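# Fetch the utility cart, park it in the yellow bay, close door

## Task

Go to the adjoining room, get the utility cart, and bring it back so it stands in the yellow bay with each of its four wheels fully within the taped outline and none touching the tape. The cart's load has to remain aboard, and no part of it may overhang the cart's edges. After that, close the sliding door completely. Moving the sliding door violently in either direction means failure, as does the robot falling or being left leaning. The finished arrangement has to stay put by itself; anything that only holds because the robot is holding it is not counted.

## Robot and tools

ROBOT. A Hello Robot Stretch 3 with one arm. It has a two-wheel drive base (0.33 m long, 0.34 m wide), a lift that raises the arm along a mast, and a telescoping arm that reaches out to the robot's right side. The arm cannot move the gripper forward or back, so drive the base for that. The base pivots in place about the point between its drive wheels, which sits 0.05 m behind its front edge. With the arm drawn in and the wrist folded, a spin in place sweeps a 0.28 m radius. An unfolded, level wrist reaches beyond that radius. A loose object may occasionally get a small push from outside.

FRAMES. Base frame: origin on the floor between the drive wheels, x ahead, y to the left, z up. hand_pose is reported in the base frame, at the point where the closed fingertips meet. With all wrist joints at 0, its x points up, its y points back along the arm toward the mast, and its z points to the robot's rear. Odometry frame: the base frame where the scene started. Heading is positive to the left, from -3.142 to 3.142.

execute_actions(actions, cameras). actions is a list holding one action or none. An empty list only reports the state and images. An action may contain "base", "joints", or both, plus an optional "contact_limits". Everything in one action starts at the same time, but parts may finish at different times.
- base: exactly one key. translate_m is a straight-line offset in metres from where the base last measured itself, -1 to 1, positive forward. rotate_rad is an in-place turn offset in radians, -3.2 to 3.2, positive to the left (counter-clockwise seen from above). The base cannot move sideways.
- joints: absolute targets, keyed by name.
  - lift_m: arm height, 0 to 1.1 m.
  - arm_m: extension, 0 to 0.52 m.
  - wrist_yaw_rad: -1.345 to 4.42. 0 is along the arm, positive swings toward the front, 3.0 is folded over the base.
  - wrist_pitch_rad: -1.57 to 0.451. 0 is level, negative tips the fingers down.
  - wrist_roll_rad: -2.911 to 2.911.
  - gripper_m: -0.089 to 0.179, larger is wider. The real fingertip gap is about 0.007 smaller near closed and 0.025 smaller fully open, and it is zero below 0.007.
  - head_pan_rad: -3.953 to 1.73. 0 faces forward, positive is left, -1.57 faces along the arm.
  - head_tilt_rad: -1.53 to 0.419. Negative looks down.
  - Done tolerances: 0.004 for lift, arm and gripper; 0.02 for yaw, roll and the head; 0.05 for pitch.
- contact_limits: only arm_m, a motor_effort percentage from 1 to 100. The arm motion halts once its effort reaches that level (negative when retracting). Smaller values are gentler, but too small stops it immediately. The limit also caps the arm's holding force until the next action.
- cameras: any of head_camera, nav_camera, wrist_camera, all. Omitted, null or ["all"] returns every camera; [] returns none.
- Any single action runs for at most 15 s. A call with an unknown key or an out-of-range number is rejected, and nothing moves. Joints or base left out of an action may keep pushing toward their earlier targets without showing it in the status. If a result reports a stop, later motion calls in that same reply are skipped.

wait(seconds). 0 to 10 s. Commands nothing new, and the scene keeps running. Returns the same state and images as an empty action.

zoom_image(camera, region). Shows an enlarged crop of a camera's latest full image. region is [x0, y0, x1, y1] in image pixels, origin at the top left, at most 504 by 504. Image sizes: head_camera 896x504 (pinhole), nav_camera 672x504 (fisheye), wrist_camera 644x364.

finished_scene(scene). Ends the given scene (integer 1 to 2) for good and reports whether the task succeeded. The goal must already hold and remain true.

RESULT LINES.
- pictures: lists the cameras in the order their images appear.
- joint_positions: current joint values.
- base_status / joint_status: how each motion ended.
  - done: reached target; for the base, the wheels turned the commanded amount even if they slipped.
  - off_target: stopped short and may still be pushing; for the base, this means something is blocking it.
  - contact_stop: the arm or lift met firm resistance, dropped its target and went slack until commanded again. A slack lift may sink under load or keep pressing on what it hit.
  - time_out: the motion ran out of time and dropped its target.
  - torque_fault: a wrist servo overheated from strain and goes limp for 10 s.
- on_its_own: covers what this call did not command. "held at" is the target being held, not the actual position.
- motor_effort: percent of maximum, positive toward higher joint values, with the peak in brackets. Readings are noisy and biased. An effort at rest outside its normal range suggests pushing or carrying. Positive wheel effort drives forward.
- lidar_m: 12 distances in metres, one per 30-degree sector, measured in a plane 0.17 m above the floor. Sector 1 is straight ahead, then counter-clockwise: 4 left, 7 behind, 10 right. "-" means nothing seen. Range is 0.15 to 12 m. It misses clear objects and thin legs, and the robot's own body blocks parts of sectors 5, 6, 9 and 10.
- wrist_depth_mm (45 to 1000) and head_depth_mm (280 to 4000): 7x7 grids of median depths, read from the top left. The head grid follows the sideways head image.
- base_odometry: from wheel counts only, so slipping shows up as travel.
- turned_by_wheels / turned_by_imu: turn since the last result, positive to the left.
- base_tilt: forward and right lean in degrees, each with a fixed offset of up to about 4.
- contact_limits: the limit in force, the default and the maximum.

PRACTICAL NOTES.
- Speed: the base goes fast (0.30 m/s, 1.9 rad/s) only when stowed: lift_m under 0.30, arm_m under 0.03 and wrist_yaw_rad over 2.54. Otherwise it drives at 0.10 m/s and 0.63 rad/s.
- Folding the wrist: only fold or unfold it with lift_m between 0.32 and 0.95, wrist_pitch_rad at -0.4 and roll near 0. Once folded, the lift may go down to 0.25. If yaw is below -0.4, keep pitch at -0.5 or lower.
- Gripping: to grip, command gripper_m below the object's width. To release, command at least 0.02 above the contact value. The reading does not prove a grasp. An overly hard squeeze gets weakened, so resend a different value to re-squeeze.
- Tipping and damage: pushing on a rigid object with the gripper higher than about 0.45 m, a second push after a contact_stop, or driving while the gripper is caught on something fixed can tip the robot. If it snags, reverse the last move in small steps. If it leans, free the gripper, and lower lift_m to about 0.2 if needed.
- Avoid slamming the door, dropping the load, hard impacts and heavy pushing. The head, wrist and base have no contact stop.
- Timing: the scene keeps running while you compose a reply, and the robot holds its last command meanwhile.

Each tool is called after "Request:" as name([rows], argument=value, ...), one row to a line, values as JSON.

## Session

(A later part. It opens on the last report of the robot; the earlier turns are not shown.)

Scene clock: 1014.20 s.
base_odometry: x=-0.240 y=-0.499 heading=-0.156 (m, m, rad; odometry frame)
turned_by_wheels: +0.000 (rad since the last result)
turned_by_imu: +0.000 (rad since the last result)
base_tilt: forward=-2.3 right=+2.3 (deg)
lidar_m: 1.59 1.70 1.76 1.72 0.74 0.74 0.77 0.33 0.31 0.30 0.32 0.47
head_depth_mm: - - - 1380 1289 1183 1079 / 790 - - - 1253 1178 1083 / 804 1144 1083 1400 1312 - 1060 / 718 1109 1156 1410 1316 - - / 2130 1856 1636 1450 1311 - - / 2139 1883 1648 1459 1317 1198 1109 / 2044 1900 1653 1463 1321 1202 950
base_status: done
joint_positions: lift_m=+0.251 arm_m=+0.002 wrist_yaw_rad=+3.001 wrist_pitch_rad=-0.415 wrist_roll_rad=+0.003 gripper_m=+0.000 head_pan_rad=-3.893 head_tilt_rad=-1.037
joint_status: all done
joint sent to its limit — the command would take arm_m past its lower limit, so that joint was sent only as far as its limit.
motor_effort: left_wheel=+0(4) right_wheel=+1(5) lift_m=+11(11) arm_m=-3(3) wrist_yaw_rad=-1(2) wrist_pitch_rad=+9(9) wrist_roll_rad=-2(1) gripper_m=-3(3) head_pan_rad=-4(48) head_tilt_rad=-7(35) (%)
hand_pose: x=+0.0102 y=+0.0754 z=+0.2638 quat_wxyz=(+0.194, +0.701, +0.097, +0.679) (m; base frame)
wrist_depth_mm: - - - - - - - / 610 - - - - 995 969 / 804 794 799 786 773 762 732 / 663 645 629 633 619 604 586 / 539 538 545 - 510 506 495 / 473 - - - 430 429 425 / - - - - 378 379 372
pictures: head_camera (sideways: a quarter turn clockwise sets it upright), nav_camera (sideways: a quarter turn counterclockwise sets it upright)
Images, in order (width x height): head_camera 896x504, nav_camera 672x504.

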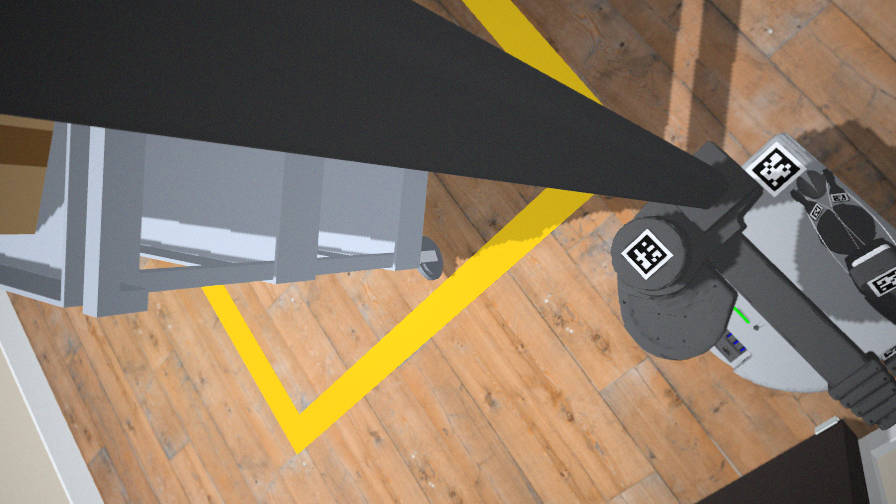

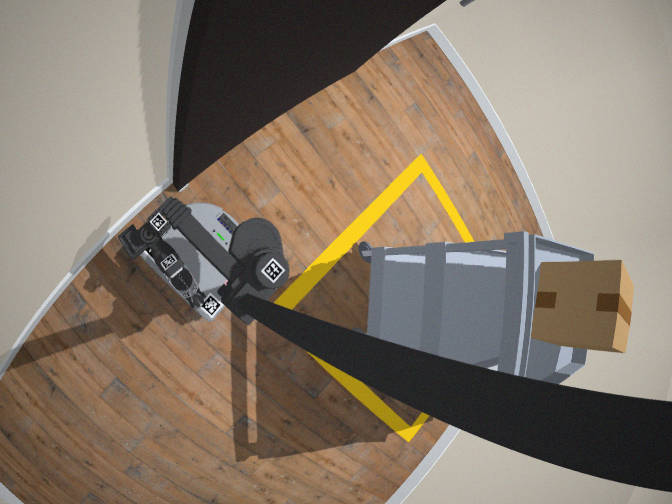

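Request:
execute_actions([
  {"base":{"translate_m":0.17}},
], cameras=[])

Request:
execute_actions([
  {"base":{"rotate_rad":-3.14},"joints":{"head_pan_rad":-1.0,"head_tilt_rad":-0.9}},
])

Scene clock: 1039.47 s.
base_odometry: x=-0.072 y=-0.525 heading=-0.156 (m, m, rad; odometry frame)
turned_by_wheels: +0.000 (rad since the last result)
turned_by_imu: +0.000 (rad since the last result)
base_tilt: forward=-2.3 right=+2.4 (deg)
lidar_m: 1.44 1.52 1.75 1.71 0.85 0.85 0.81 0.42 0.32 0.31 0.34 0.48
head_depth_mm: - - - 1381 1284 1177 1081 / 781 - - - 1258 1176 1084 / 818 1167 1401 1441 1305 - 1056 / 813 1174 1409 1456 1315 - - / 816 1150 1448 1467 1316 - - / 2047 1877 1648 1458 1314 1191 1110 / 2152 1884 1652 1472 1323 1199 1078
base_status: done
joint_positions: lift_m=+0.251 arm_m=+0.002 wrist_yaw_rad=+3.001 wrist_pitch_rad=-0.415 wrist_roll_rad=+0.003 gripper_m=+0.000 head_pan_rad=-3.893 head_tilt_rad=-1.038
joint_status: not commanded
motor_effort: left_wheel=-1(6) right_wheel=+0(5) lift_m=+11(11) arm_m=-2(3) wrist_yaw_rad=-1(1) wrist_pitch_rad=+10(9) wrist_roll_rad=-1(1) gripper_m=-3(4) head_pan_rad=-3(4) head_tilt_rad=-7(7) (%)
hand_pose: x=+0.0102 y=+0.0754 z=+0.2638 quat_wxyz=(+0.195, +0.701, +0.097, +0.679) (m; base frame)
wrist_depth_mm: 916 - - - - - - / 698 - - - - 984 970 / 793 798 812 776 770 748 729 / 663 644 637 627 610 605 592 / 540 540 538 - 506 507 495 / 472 - - - 425 430 424 / - - - - 382 376 371
pictures: none
No camera images: the call's "cameras" was empty. Leave "cameras" out to get every camera's image.

Scene clock: 1042.57 s.
base_odometry: x=-0.072 y=-0.525 heading=+2.988 (m, m, rad; odometry frame)
turned_by_wheels: -3.140 (rad since the last result)
turned_by_imu: -3.145 (rad since the last result)
base_tilt: forward=-2.3 right=+2.4 (deg)
lidar_m: 0.76 0.41 0.32 0.32 0.34 0.49 1.44 1.53 1.74 1.71 0.84 0.85
head_depth_mm: 1585 1792 1834 1561 1366 1211 1097 / 1691 1930 1826 1574 1370 1224 1107 / 1779 1919 1756 1554 1377 1222 1131 / 1069 952 1217 1460 1376 1226 1104 / 899 874 1190 1471 1391 1229 1103 / 870 865 1192 1437 1398 1238 1110 / 883 878 1189 1603 1410 1238 1111
base_status: done
joint_positions: lift_m=+0.251 arm_m=+0.002 wrist_yaw_rad=+3.001 wrist_pitch_rad=-0.415 wrist_roll_rad=+0.003 gripper_m=+0.000 head_pan_rad=-1.007 head_tilt_rad=-0.902
joint_status: all done
motor_effort: left_wheel=+1(7) right_wheel=-1(6) lift_m=+11(11) arm_m=-2(3) wrist_yaw_rad=-1(1) wrist_pitch_rad=+10(10) wrist_roll_rad=-2(2) gripper_m=-2(3) head_pan_rad=+5(51) head_tilt_rad=+1(19) (%)
hand_pose: x=+0.0102 y=+0.0754 z=+0.2638 quat_wxyz=(+0.195, +0.701, +0.097, +0.679) (m; base frame)
wrist_depth_mm: 316 - 325 331 337 344 349 / 347 - 359 366 372 380 379 / 381 395 397 406 412 421 405 / 426 436 445 449 455 463 433 / 465 473 472 - 494 498 465 / 474 - - - 425 431 428 / - - - - 383 378 373
pictures: head_camera (sideways: a quarter turn clockwise sets it upright), nav_camera (sideways: a quarter turn counterclockwise sets it upright), wrist_camera
Images, in order (width x height): head_camera 896x504, nav_camera 672x504, wrist_camera 644x364.

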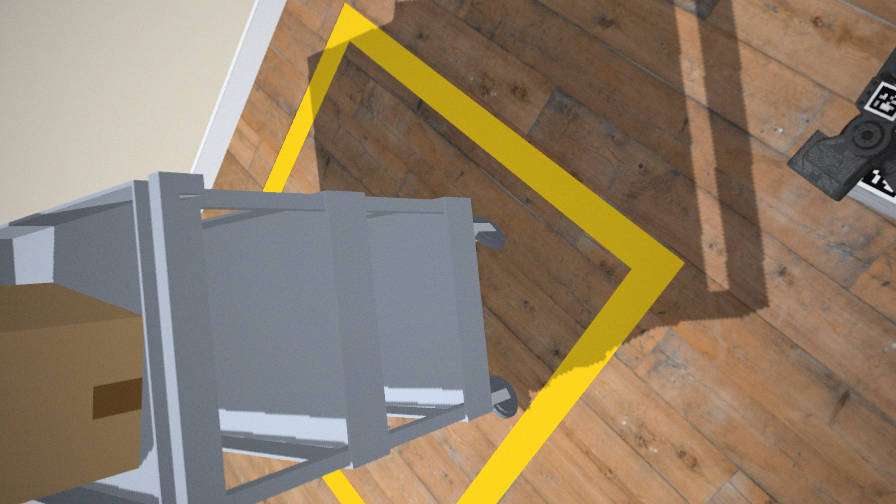

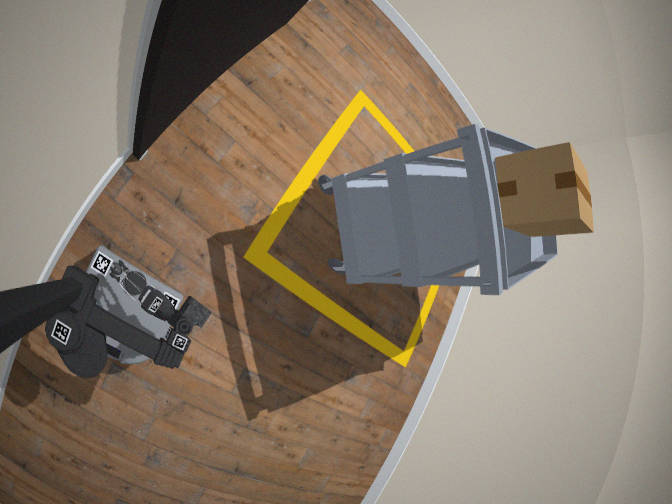

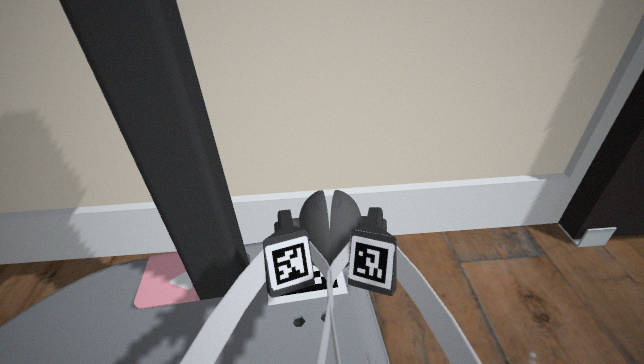

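Request:
execute_actions([
  {"base":{"translate_m":0.66},"joints":{"head_pan_rad":-1.4,"head_tilt_rad":-1.0}},
], cameras=[])

Request:
execute_actions([
  {"joints":{"lift_m":0.39,"arm_m":0.12}},
])

Scene clock: 1059.30 s.
base_odometry: x=-0.725 y=-0.424 heading=+2.988 (m, m, rad; odometry frame)
turned_by_wheels: +0.000 (rad since the last result)
turned_by_imu: +0.000 (rad since the last result)
base_tilt: forward=-2.4 right=+2.4 (deg)
lidar_m: 0.60 0.27 0.21 0.20 0.22 0.32 1.51 2.23 0.74 0.49 0.55 1.71
head_depth_mm: 841 671 1034 1310 1309 1189 1094 / 662 731 1029 1240 1317 1192 - / 643 727 614 989 1287 1209 - / 625 718 683 962 1290 1206 1092 / 823 753 1108 1446 1340 1201 1086 / 913 1874 1683 1514 1337 1209 1099 / 1874 2025 1741 1522 1348 1210 1102
base_status: done
joint_positions: lift_m=+0.251 arm_m=+0.002 wrist_yaw_rad=+3.001 wrist_pitch_rad=-0.415 wrist_roll_rad=+0.003 gripper_m=+0.000 head_pan_rad=-1.393 head_tilt_rad=-0.987
joint_status: all done
motor_effort: left_wheel=+1(7) right_wheel=-2(4) lift_m=+11(11) arm_m=-2(3) wrist_yaw_rad=-1(1) wrist_pitch_rad=+10(10) wrist_roll_rad=-1(2) gripper_m=-3(3) head_pan_rad=-3(36) head_tilt_rad=-7(20) (%)
hand_pose: x=+0.0102 y=+0.0754 z=+0.2638 quat_wxyz=(+0.195, +0.701, +0.097, +0.679) (m; base frame)
wrist_depth_mm: 216 - 223 226 231 234 238 / 237 - 246 249 253 257 263 / 261 269 272 277 282 288 295 / 292 297 306 306 319 324 331 / 331 334 338 - 363 372 385 / 431 - - - 411 419 419 / - - - - 383 378 372
pictures: none
No camera images: the call's "cameras" was empty. Leave "cameras" out to get every camera's image.

Scene clock: 1061.43 s.
base_odometry: x=-0.725 y=-0.424 heading=+2.988 (m, m, rad; odometry frame)
turned_by_wheels: +0.000 (rad since the last result)
turned_by_imu: +0.000 (rad since the last result)
base_tilt: forward=-2.4 right=+2.4 (deg)
lidar_m: 0.60 0.27 0.21 0.20 0.22 0.32 1.51 2.23 0.74 0.49 0.55 1.71
head_depth_mm: 836 671 1042 1314 1313 1180 1091 / 659 731 1028 1239 1336 1187 - / 642 727 615 992 1299 1197 - / 623 719 684 960 1277 1203 1094 / 824 751 1108 1451 1331 1201 1096 / 912 1889 1697 1510 1334 1210 1098 / 1879 2018 1741 1509 1342 1209 1109
base_status: not commanded
joint_positions: lift_m=+0.389 arm_m=+0.120 wrist_yaw_rad=+3.001 wrist_pitch_rad=-0.415 wrist_roll_rad=+0.003 gripper_m=+0.000 head_pan_rad=-1.393 head_tilt_rad=-0.987
joint_status: all done
motor_effort: left_wheel=+1(2) right_wheel=-2(2) lift_m=+33(34) arm_m=+4(5) wrist_yaw_rad=-1(1) wrist_pitch_rad=+10(10) wrist_roll_rad=-2(1) gripper_m=-2(3) head_pan_rad=-4(4) head_tilt_rad=-8(7) (%)
hand_pose: x=+0.0102 y=-0.0422 z=+0.4025 quat_wxyz=(+0.195, +0.701, +0.097, +0.679) (m; base frame)
wrist_depth_mm: 321 325 332 335 344 348 353 / 352 355 362 369 377 380 393 / 428 394 404 410 417 427 432 / 500 440 445 457 469 481 494 / 566 510 508 - 534 551 562 / 607 612 - - 583 595 582 / 549 - - - 519 513 513
pictures: head_camera (sideways: a quarter turn clockwise sets it upright), nav_camera (sideways: a quarter turn counterclockwise sets it upright), wrist_camera
Images, in order (width x height): head_camera 896x504, nav_camera 672x504, wrist_camera 644x364.

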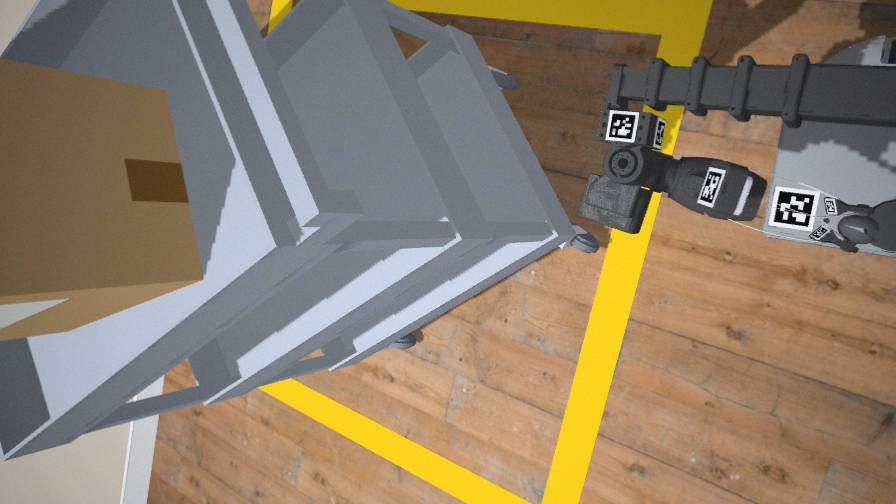

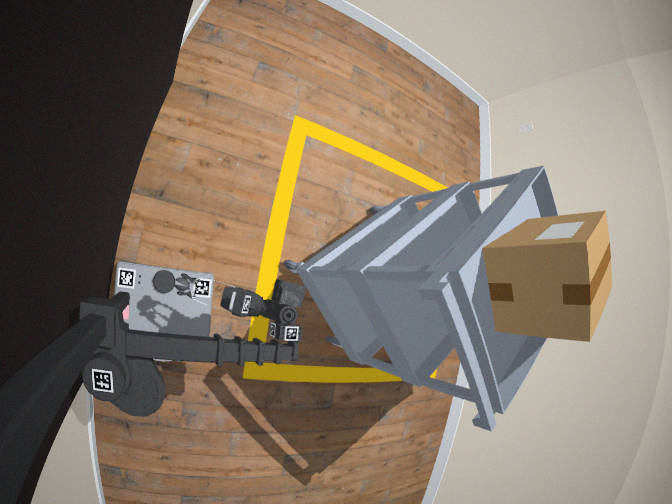

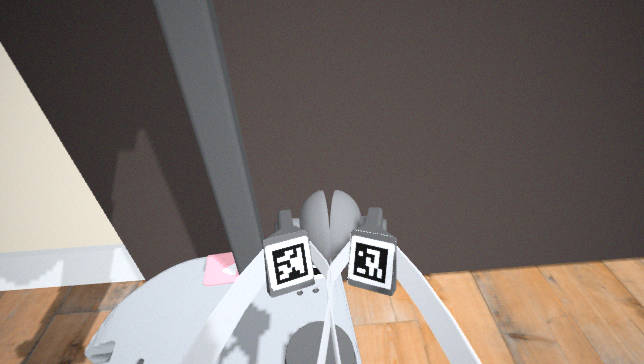

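Request:
execute_actions([
  {"joints":{"arm_m":0.27},"contact_limits":{"arm_m":30}},
])

Scene clock: 1068.23 s.
base_odometry: x=-0.725 y=-0.424 heading=+2.988 (m, m, rad; odometry frame)
turned_by_wheels: +0.000 (rad since the last result)
turned_by_imu: +0.001 (rad since the last result)
base_tilt: forward=-2.3 right=+2.4 (deg)
lidar_m: 0.60 0.27 0.21 0.20 0.22 0.32 1.51 2.23 0.74 0.49 0.55 1.71
head_depth_mm: 837 672 1040 1307 1319 1190 1089 / 660 733 1027 1233 1324 1196 - / 642 724 615 972 1276 1185 - / 624 717 684 963 1285 1201 1093 / 824 753 1108 1453 1337 1204 1095 / 915 1882 1683 1512 1347 1208 1100 / 1878 2007 1727 1515 1349 1213 1102
base_status: not commanded
joint_positions: lift_m=+0.389 arm_m=+0.270 wrist_yaw_rad=+3.001 wrist_pitch_rad=-0.415 wrist_roll_rad=+0.003 gripper_m=+0.000 head_pan_rad=-1.393 head_tilt_rad=-0.987
joint_status: all done
motor_effort: left_wheel=+1(2) right_wheel=-2(2) lift_m=+33(33) arm_m=+5(3) wrist_yaw_rad=-1(1) wrist_pitch_rad=+10(10) wrist_roll_rad=-2(2) gripper_m=-2(3) head_pan_rad=-4(3) head_tilt_rad=-7(7) (%)
contact_limits: arm_m 30 (drawing in: default 24, maximum 40; extending or still: default 35, maximum 56)
hand_pose: x=+0.0102 y=-0.1922 z=+0.4025 quat_wxyz=(+0.195, +0.701, +0.097, +0.679) (m; base frame)
wrist_depth_mm: 499 461 470 476 482 489 500 / 556 507 515 524 528 540 550 / 613 574 563 586 593 602 615 / 678 676 617 642 671 681 702 / 729 731 - - 694 686 676 / 633 646 - - 586 594 584 / 551 - - - 521 519 508
pictures: head_camera (sideways: a quarter turn clockwise sets it upright), nav_camera (sideways: a quarter turn counterclockwise sets it upright), wrist_camera
Images, in order (width x height): head_camera 896x504, nav_camera 672x504, wrist_camera 644x364.

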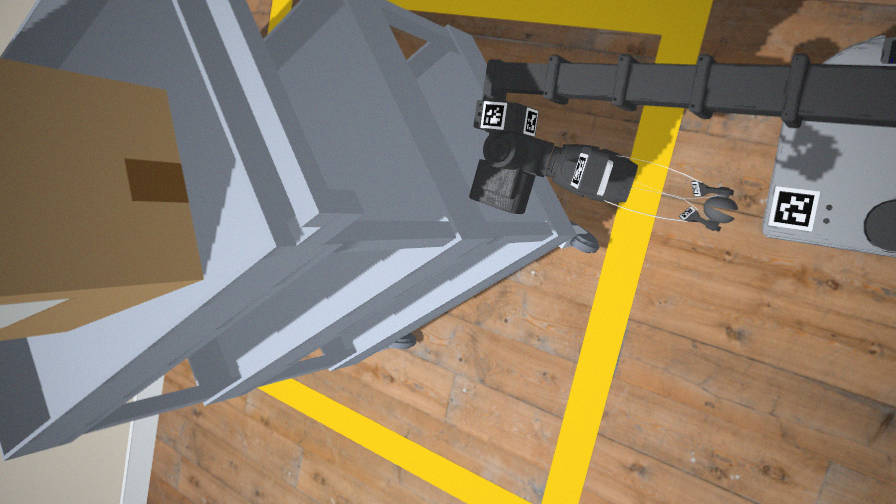

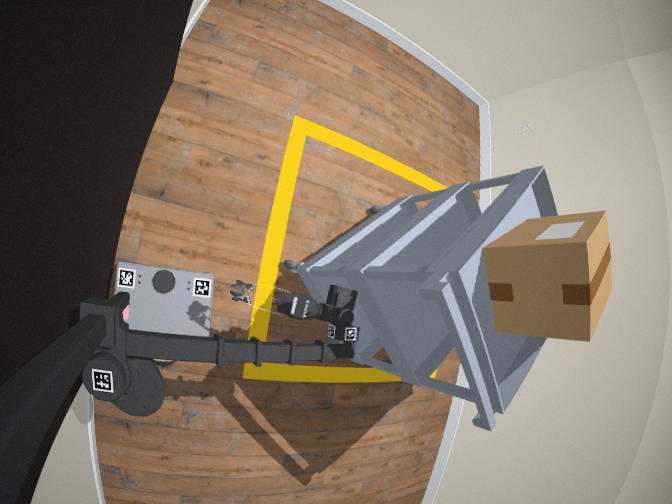

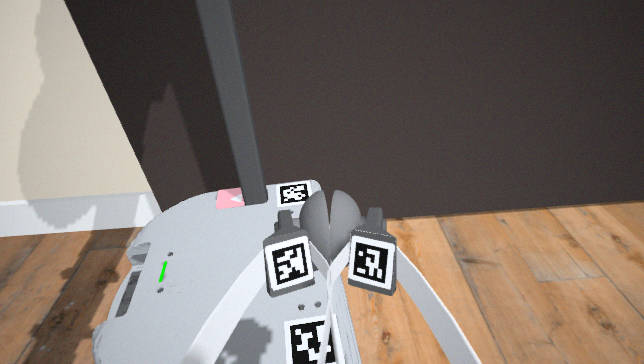

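Request:
execute_actions([
  {"joints":{"arm_m":0.38},"contact_limits":{"arm_m":30}},
])

Scene clock: 1071.53 s.
base_odometry: x=-0.725 y=-0.424 heading=+2.987 (m, m, rad; odometry frame)
turned_by_wheels: -0.001 (rad since the last result)
turned_by_imu: -0.011 (rad since the last result)
base_tilt: forward=-2.3 right=+2.3 (deg)
lidar_m: 0.62 0.27 0.21 0.20 0.22 0.31 1.42 2.22 0.83 0.54 0.60 1.71
head_depth_mm: 843 700 1062 1435 1309 1180 1088 / 733 675 1071 1274 1329 1192 - / 699 746 1051 1164 1300 1194 - / 680 748 827 1174 1311 1203 1090 / 834 793 1123 1453 1332 1208 1097 / 938 1879 1676 1500 1340 1204 1098 / 1871 2028 1722 1506 1344 1215 1105
base_status: not commanded
joint_positions: lift_m=+0.389 arm_m=+0.379 wrist_yaw_rad=+3.000 wrist_pitch_rad=-0.416 wrist_roll_rad=+0.003 gripper_m=+0.000 head_pan_rad=-1.394 head_tilt_rad=-0.990
joint_status: all done
motor_effort: left_wheel=-4(10) right_wheel=+11(25) lift_m=+32(33) arm_m=+7(16) wrist_yaw_rad=+0(23) wrist_pitch_rad=+10(11) wrist_roll_rad=-1(2) gripper_m=-3(2) head_pan_rad=-3(4) head_tilt_rad=-6(7) (%)
contact_limits: arm_m 30 (drawing in: default 24, maximum 40; extending or still: default 35, maximum 56)
hand_pose: x=+0.0104 y=-0.3021 z=+0.4023 quat_wxyz=(+0.195, +0.701, +0.097, +0.679) (m; base frame)
wrist_depth_mm: 596 563 570 579 592 599 614 / 655 639 627 637 653 667 681 / 715 717 689 709 720 738 753 / 776 781 - 791 797 810 808 / 744 730 - - 693 681 680 / 636 614 - - 585 585 580 / 546 539 - 513 526 517 513
pictures: head_camera (sideways: a quarter turn clockwise sets it upright), nav_camera (sideways: a quarter turn counterclockwise sets it upright), wrist_camera
Images, in order (width x height): head_camera 896x504, nav_camera 672x504, wrist_camera 644x364.

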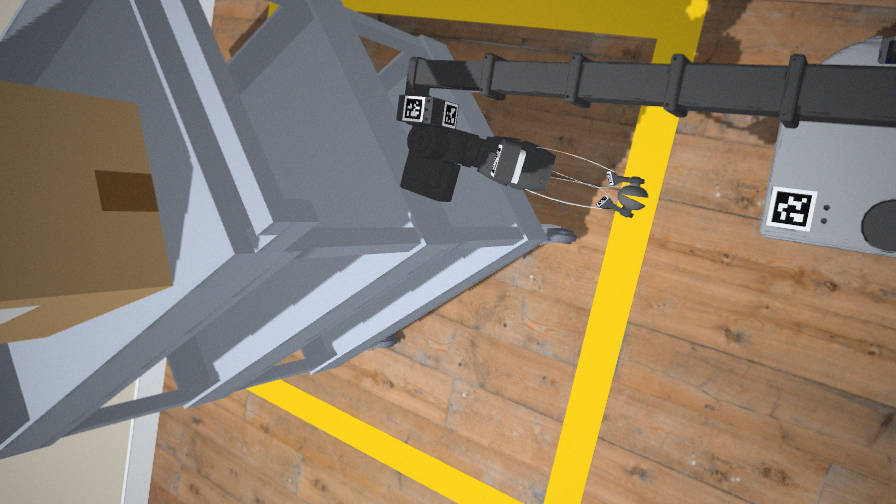

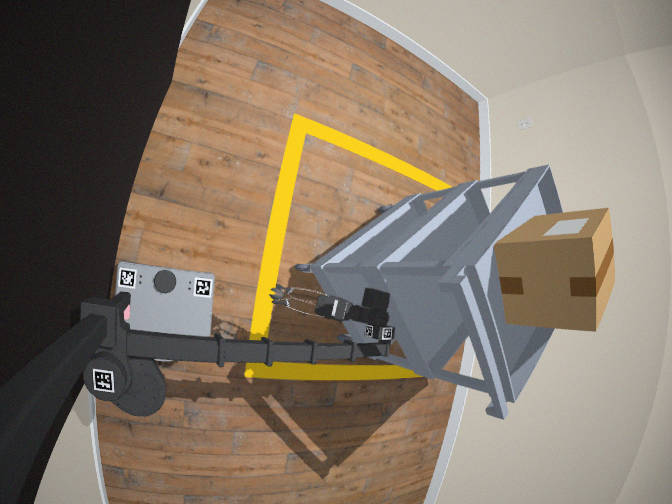

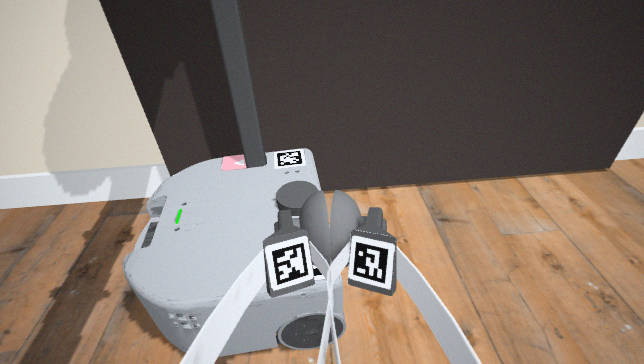

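Request:
execute_actions([
  {"joints":{"arm_m":0.44},"contact_limits":{"arm_m":30}},
])

Scene clock: 1075.10 s.
base_odometry: x=-0.725 y=-0.424 heading=+2.987 (m, m, rad; odometry frame)
turned_by_wheels: +0.000 (rad since the last result)
turned_by_imu: +0.000 (rad since the last result)
base_tilt: forward=-2.4 right=+2.3 (deg)
lidar_m: 0.62 0.27 0.21 0.20 0.22 0.31 1.42 2.22 0.92 0.60 0.69 1.72
head_depth_mm: 860 1107 1104 1442 1316 1176 1084 / 800 706 1088 1410 1323 1195 - / 756 671 1070 1293 1323 1194 - / 732 729 1011 1263 1324 1199 1088 / 845 1202 1413 1480 1334 1202 1094 / 967 1879 1681 1498 1339 1210 1099 / 1859 2012 1717 1511 1340 1207 1102
base_status: not commanded
joint_positions: lift_m=+0.389 arm_m=+0.439 wrist_yaw_rad=+3.000 wrist_pitch_rad=-0.416 wrist_roll_rad=+0.003 gripper_m=+0.000 head_pan_rad=-1.394 head_tilt_rad=-0.990
joint_status: all done
motor_effort: left_wheel=-6(6) right_wheel=+12(15) lift_m=+32(32) arm_m=+7(11) wrist_yaw_rad=+0(6) wrist_pitch_rad=+10(10) wrist_roll_rad=-2(2) gripper_m=-2(2) head_pan_rad=-4(4) head_tilt_rad=-6(6) (%)
contact_limits: arm_m 30 (drawing in: default 24, maximum 40; extending or still: default 35, maximum 56)
hand_pose: x=+0.0105 y=-0.3621 z=+0.4023 quat_wxyz=(+0.195, +0.701, +0.097, +0.679) (m; base frame)
wrist_depth_mm: 651 625 623 633 643 660 676 / 715 706 681 698 718 729 747 / 784 788 742 762 785 817 872 / 855 860 - 839 828 823 799 / 746 733 - - 692 693 670 / 635 621 - - 590 588 576 / 552 542 532 534 523 518 509
pictures: head_camera (sideways: a quarter turn clockwise sets it upright), nav_camera (sideways: a quarter turn counterclockwise sets it upright), wrist_camera
Images, in order (width x height): head_camera 896x504, nav_camera 672x504, wrist_camera 644x364.

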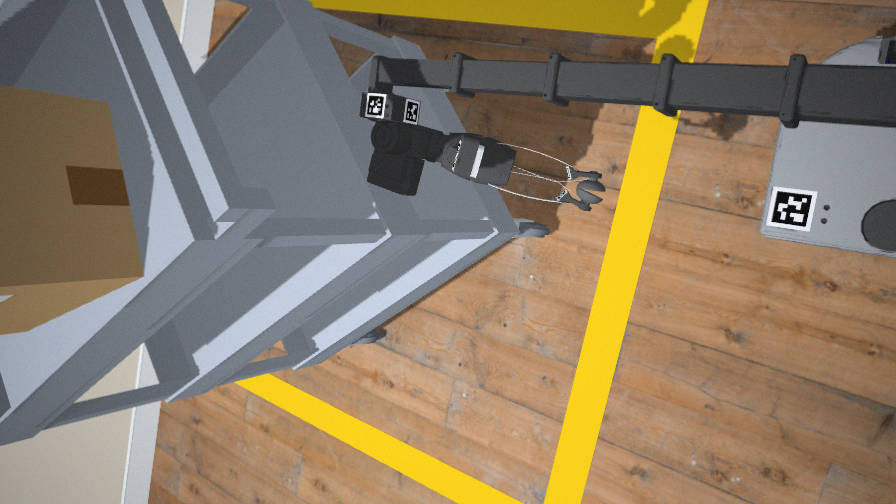

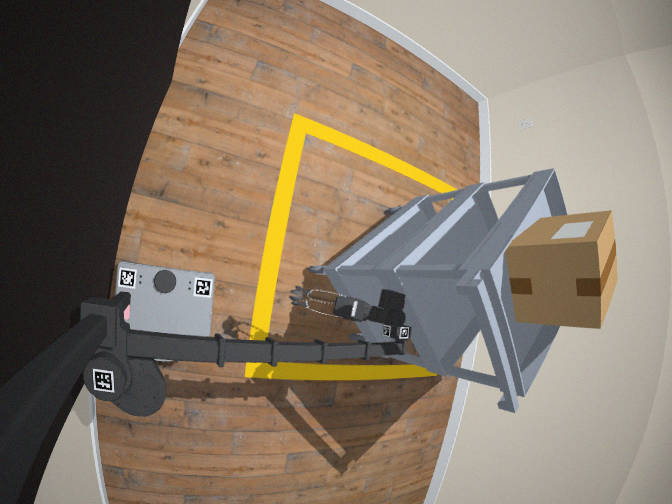

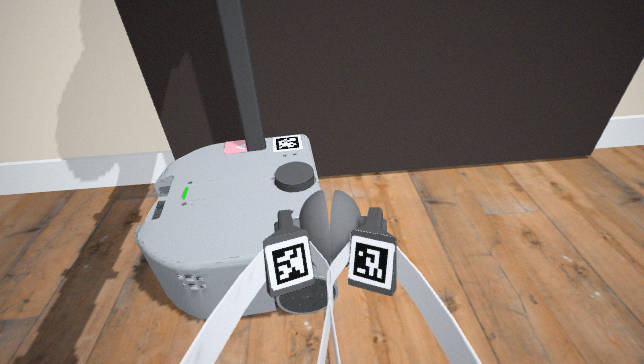

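Request:
execute_actions([
  {"joints":{"arm_m":0.05,"head_pan_rad":-1.2,"head_tilt_rad":-0.75}},
])

Scene clock: 1082.00 s.
base_odometry: x=-0.725 y=-0.424 heading=+2.988 (m, m, rad; odometry frame)
turned_by_wheels: +0.001 (rad since the last result)
turned_by_imu: +0.002 (rad since the last result)
base_tilt: forward=-2.4 right=+2.4 (deg)
lidar_m: 0.62 0.27 0.21 0.20 0.22 0.31 1.43 2.22 0.92 0.60 0.70 1.72
head_depth_mm: 747 751 833 1085 1266 1280 1129 / 752 745 826 768 1032 1240 1134 / 892 924 857 1151 1235 1244 1151 / 1677 1114 1324 1504 1469 1295 1138 / 1759 2038 2205 1828 1533 1301 1138 / 1856 2148 2284 1821 1521 1305 1144 / 1939 2157 2252 1847 1534 1319 1147
base_status: not commanded
joint_positions: lift_m=+0.389 arm_m=+0.050 wrist_yaw_rad=+3.000 wrist_pitch_rad=-0.416 wrist_roll_rad=+0.003 gripper_m=+0.000 head_pan_rad=-1.207 head_tilt_rad=-0.754
joint_status: all done
motor_effort: left_wheel=+0(6) right_wheel=-1(11) lift_m=+32(32) arm_m=-3(3) wrist_yaw_rad=+0(1) wrist_pitch_rad=+10(10) wrist_roll_rad=-1(2) gripper_m=-2(3) head_pan_rad=+5(26) head_tilt_rad=+3(27) (%)
hand_pose: x=+0.0105 y=+0.0271 z=+0.4023 quat_wxyz=(+0.195, +0.701, +0.097, +0.679) (m; base frame)
wrist_depth_mm: 257 263 266 272 276 284 287 / 282 287 293 299 304 313 318 / 311 317 324 330 340 348 357 / 348 354 364 369 380 391 402 / 454 400 410 - 436 449 462 / 526 463 470 - 519 527 551 / 546 557 - - 522 511 512
pictures: head_camera (sideways: a quarter turn clockwise sets it upright), nav_camera (sideways: a quarter turn counterclockwise sets it upright), wrist_camera
Images, in order (width x height): head_camera 896x504, nav_camera 672x504, wrist_camera 644x364.

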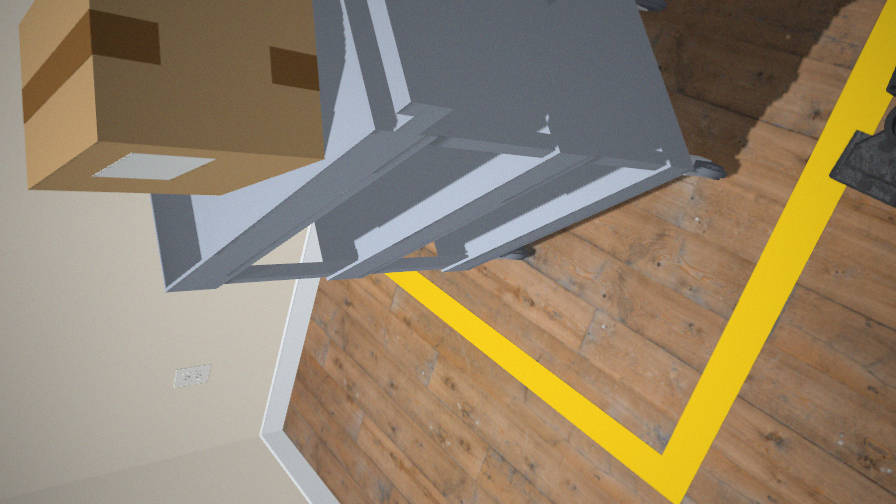

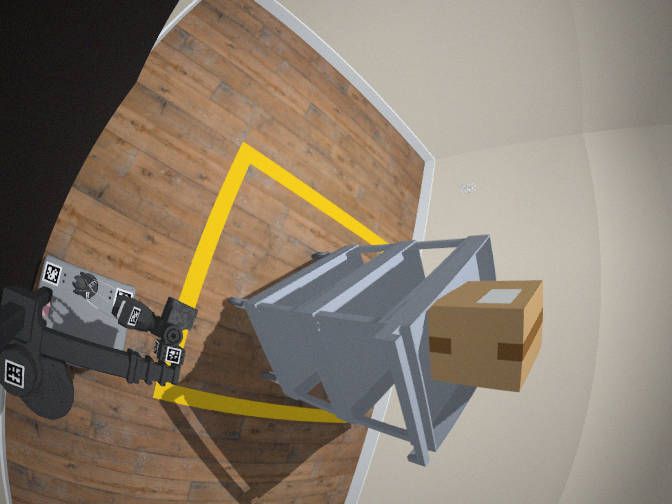

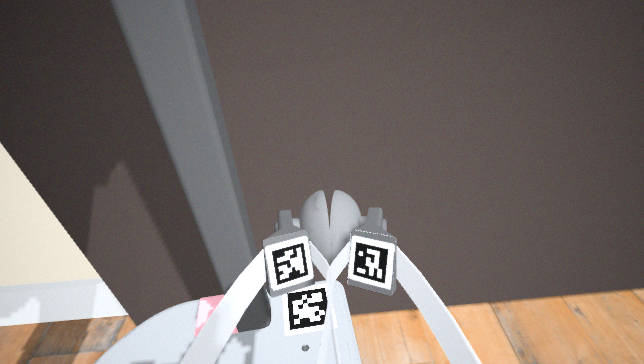

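Request:
finished_scene(scene=1)

The scene is finished: the task was done.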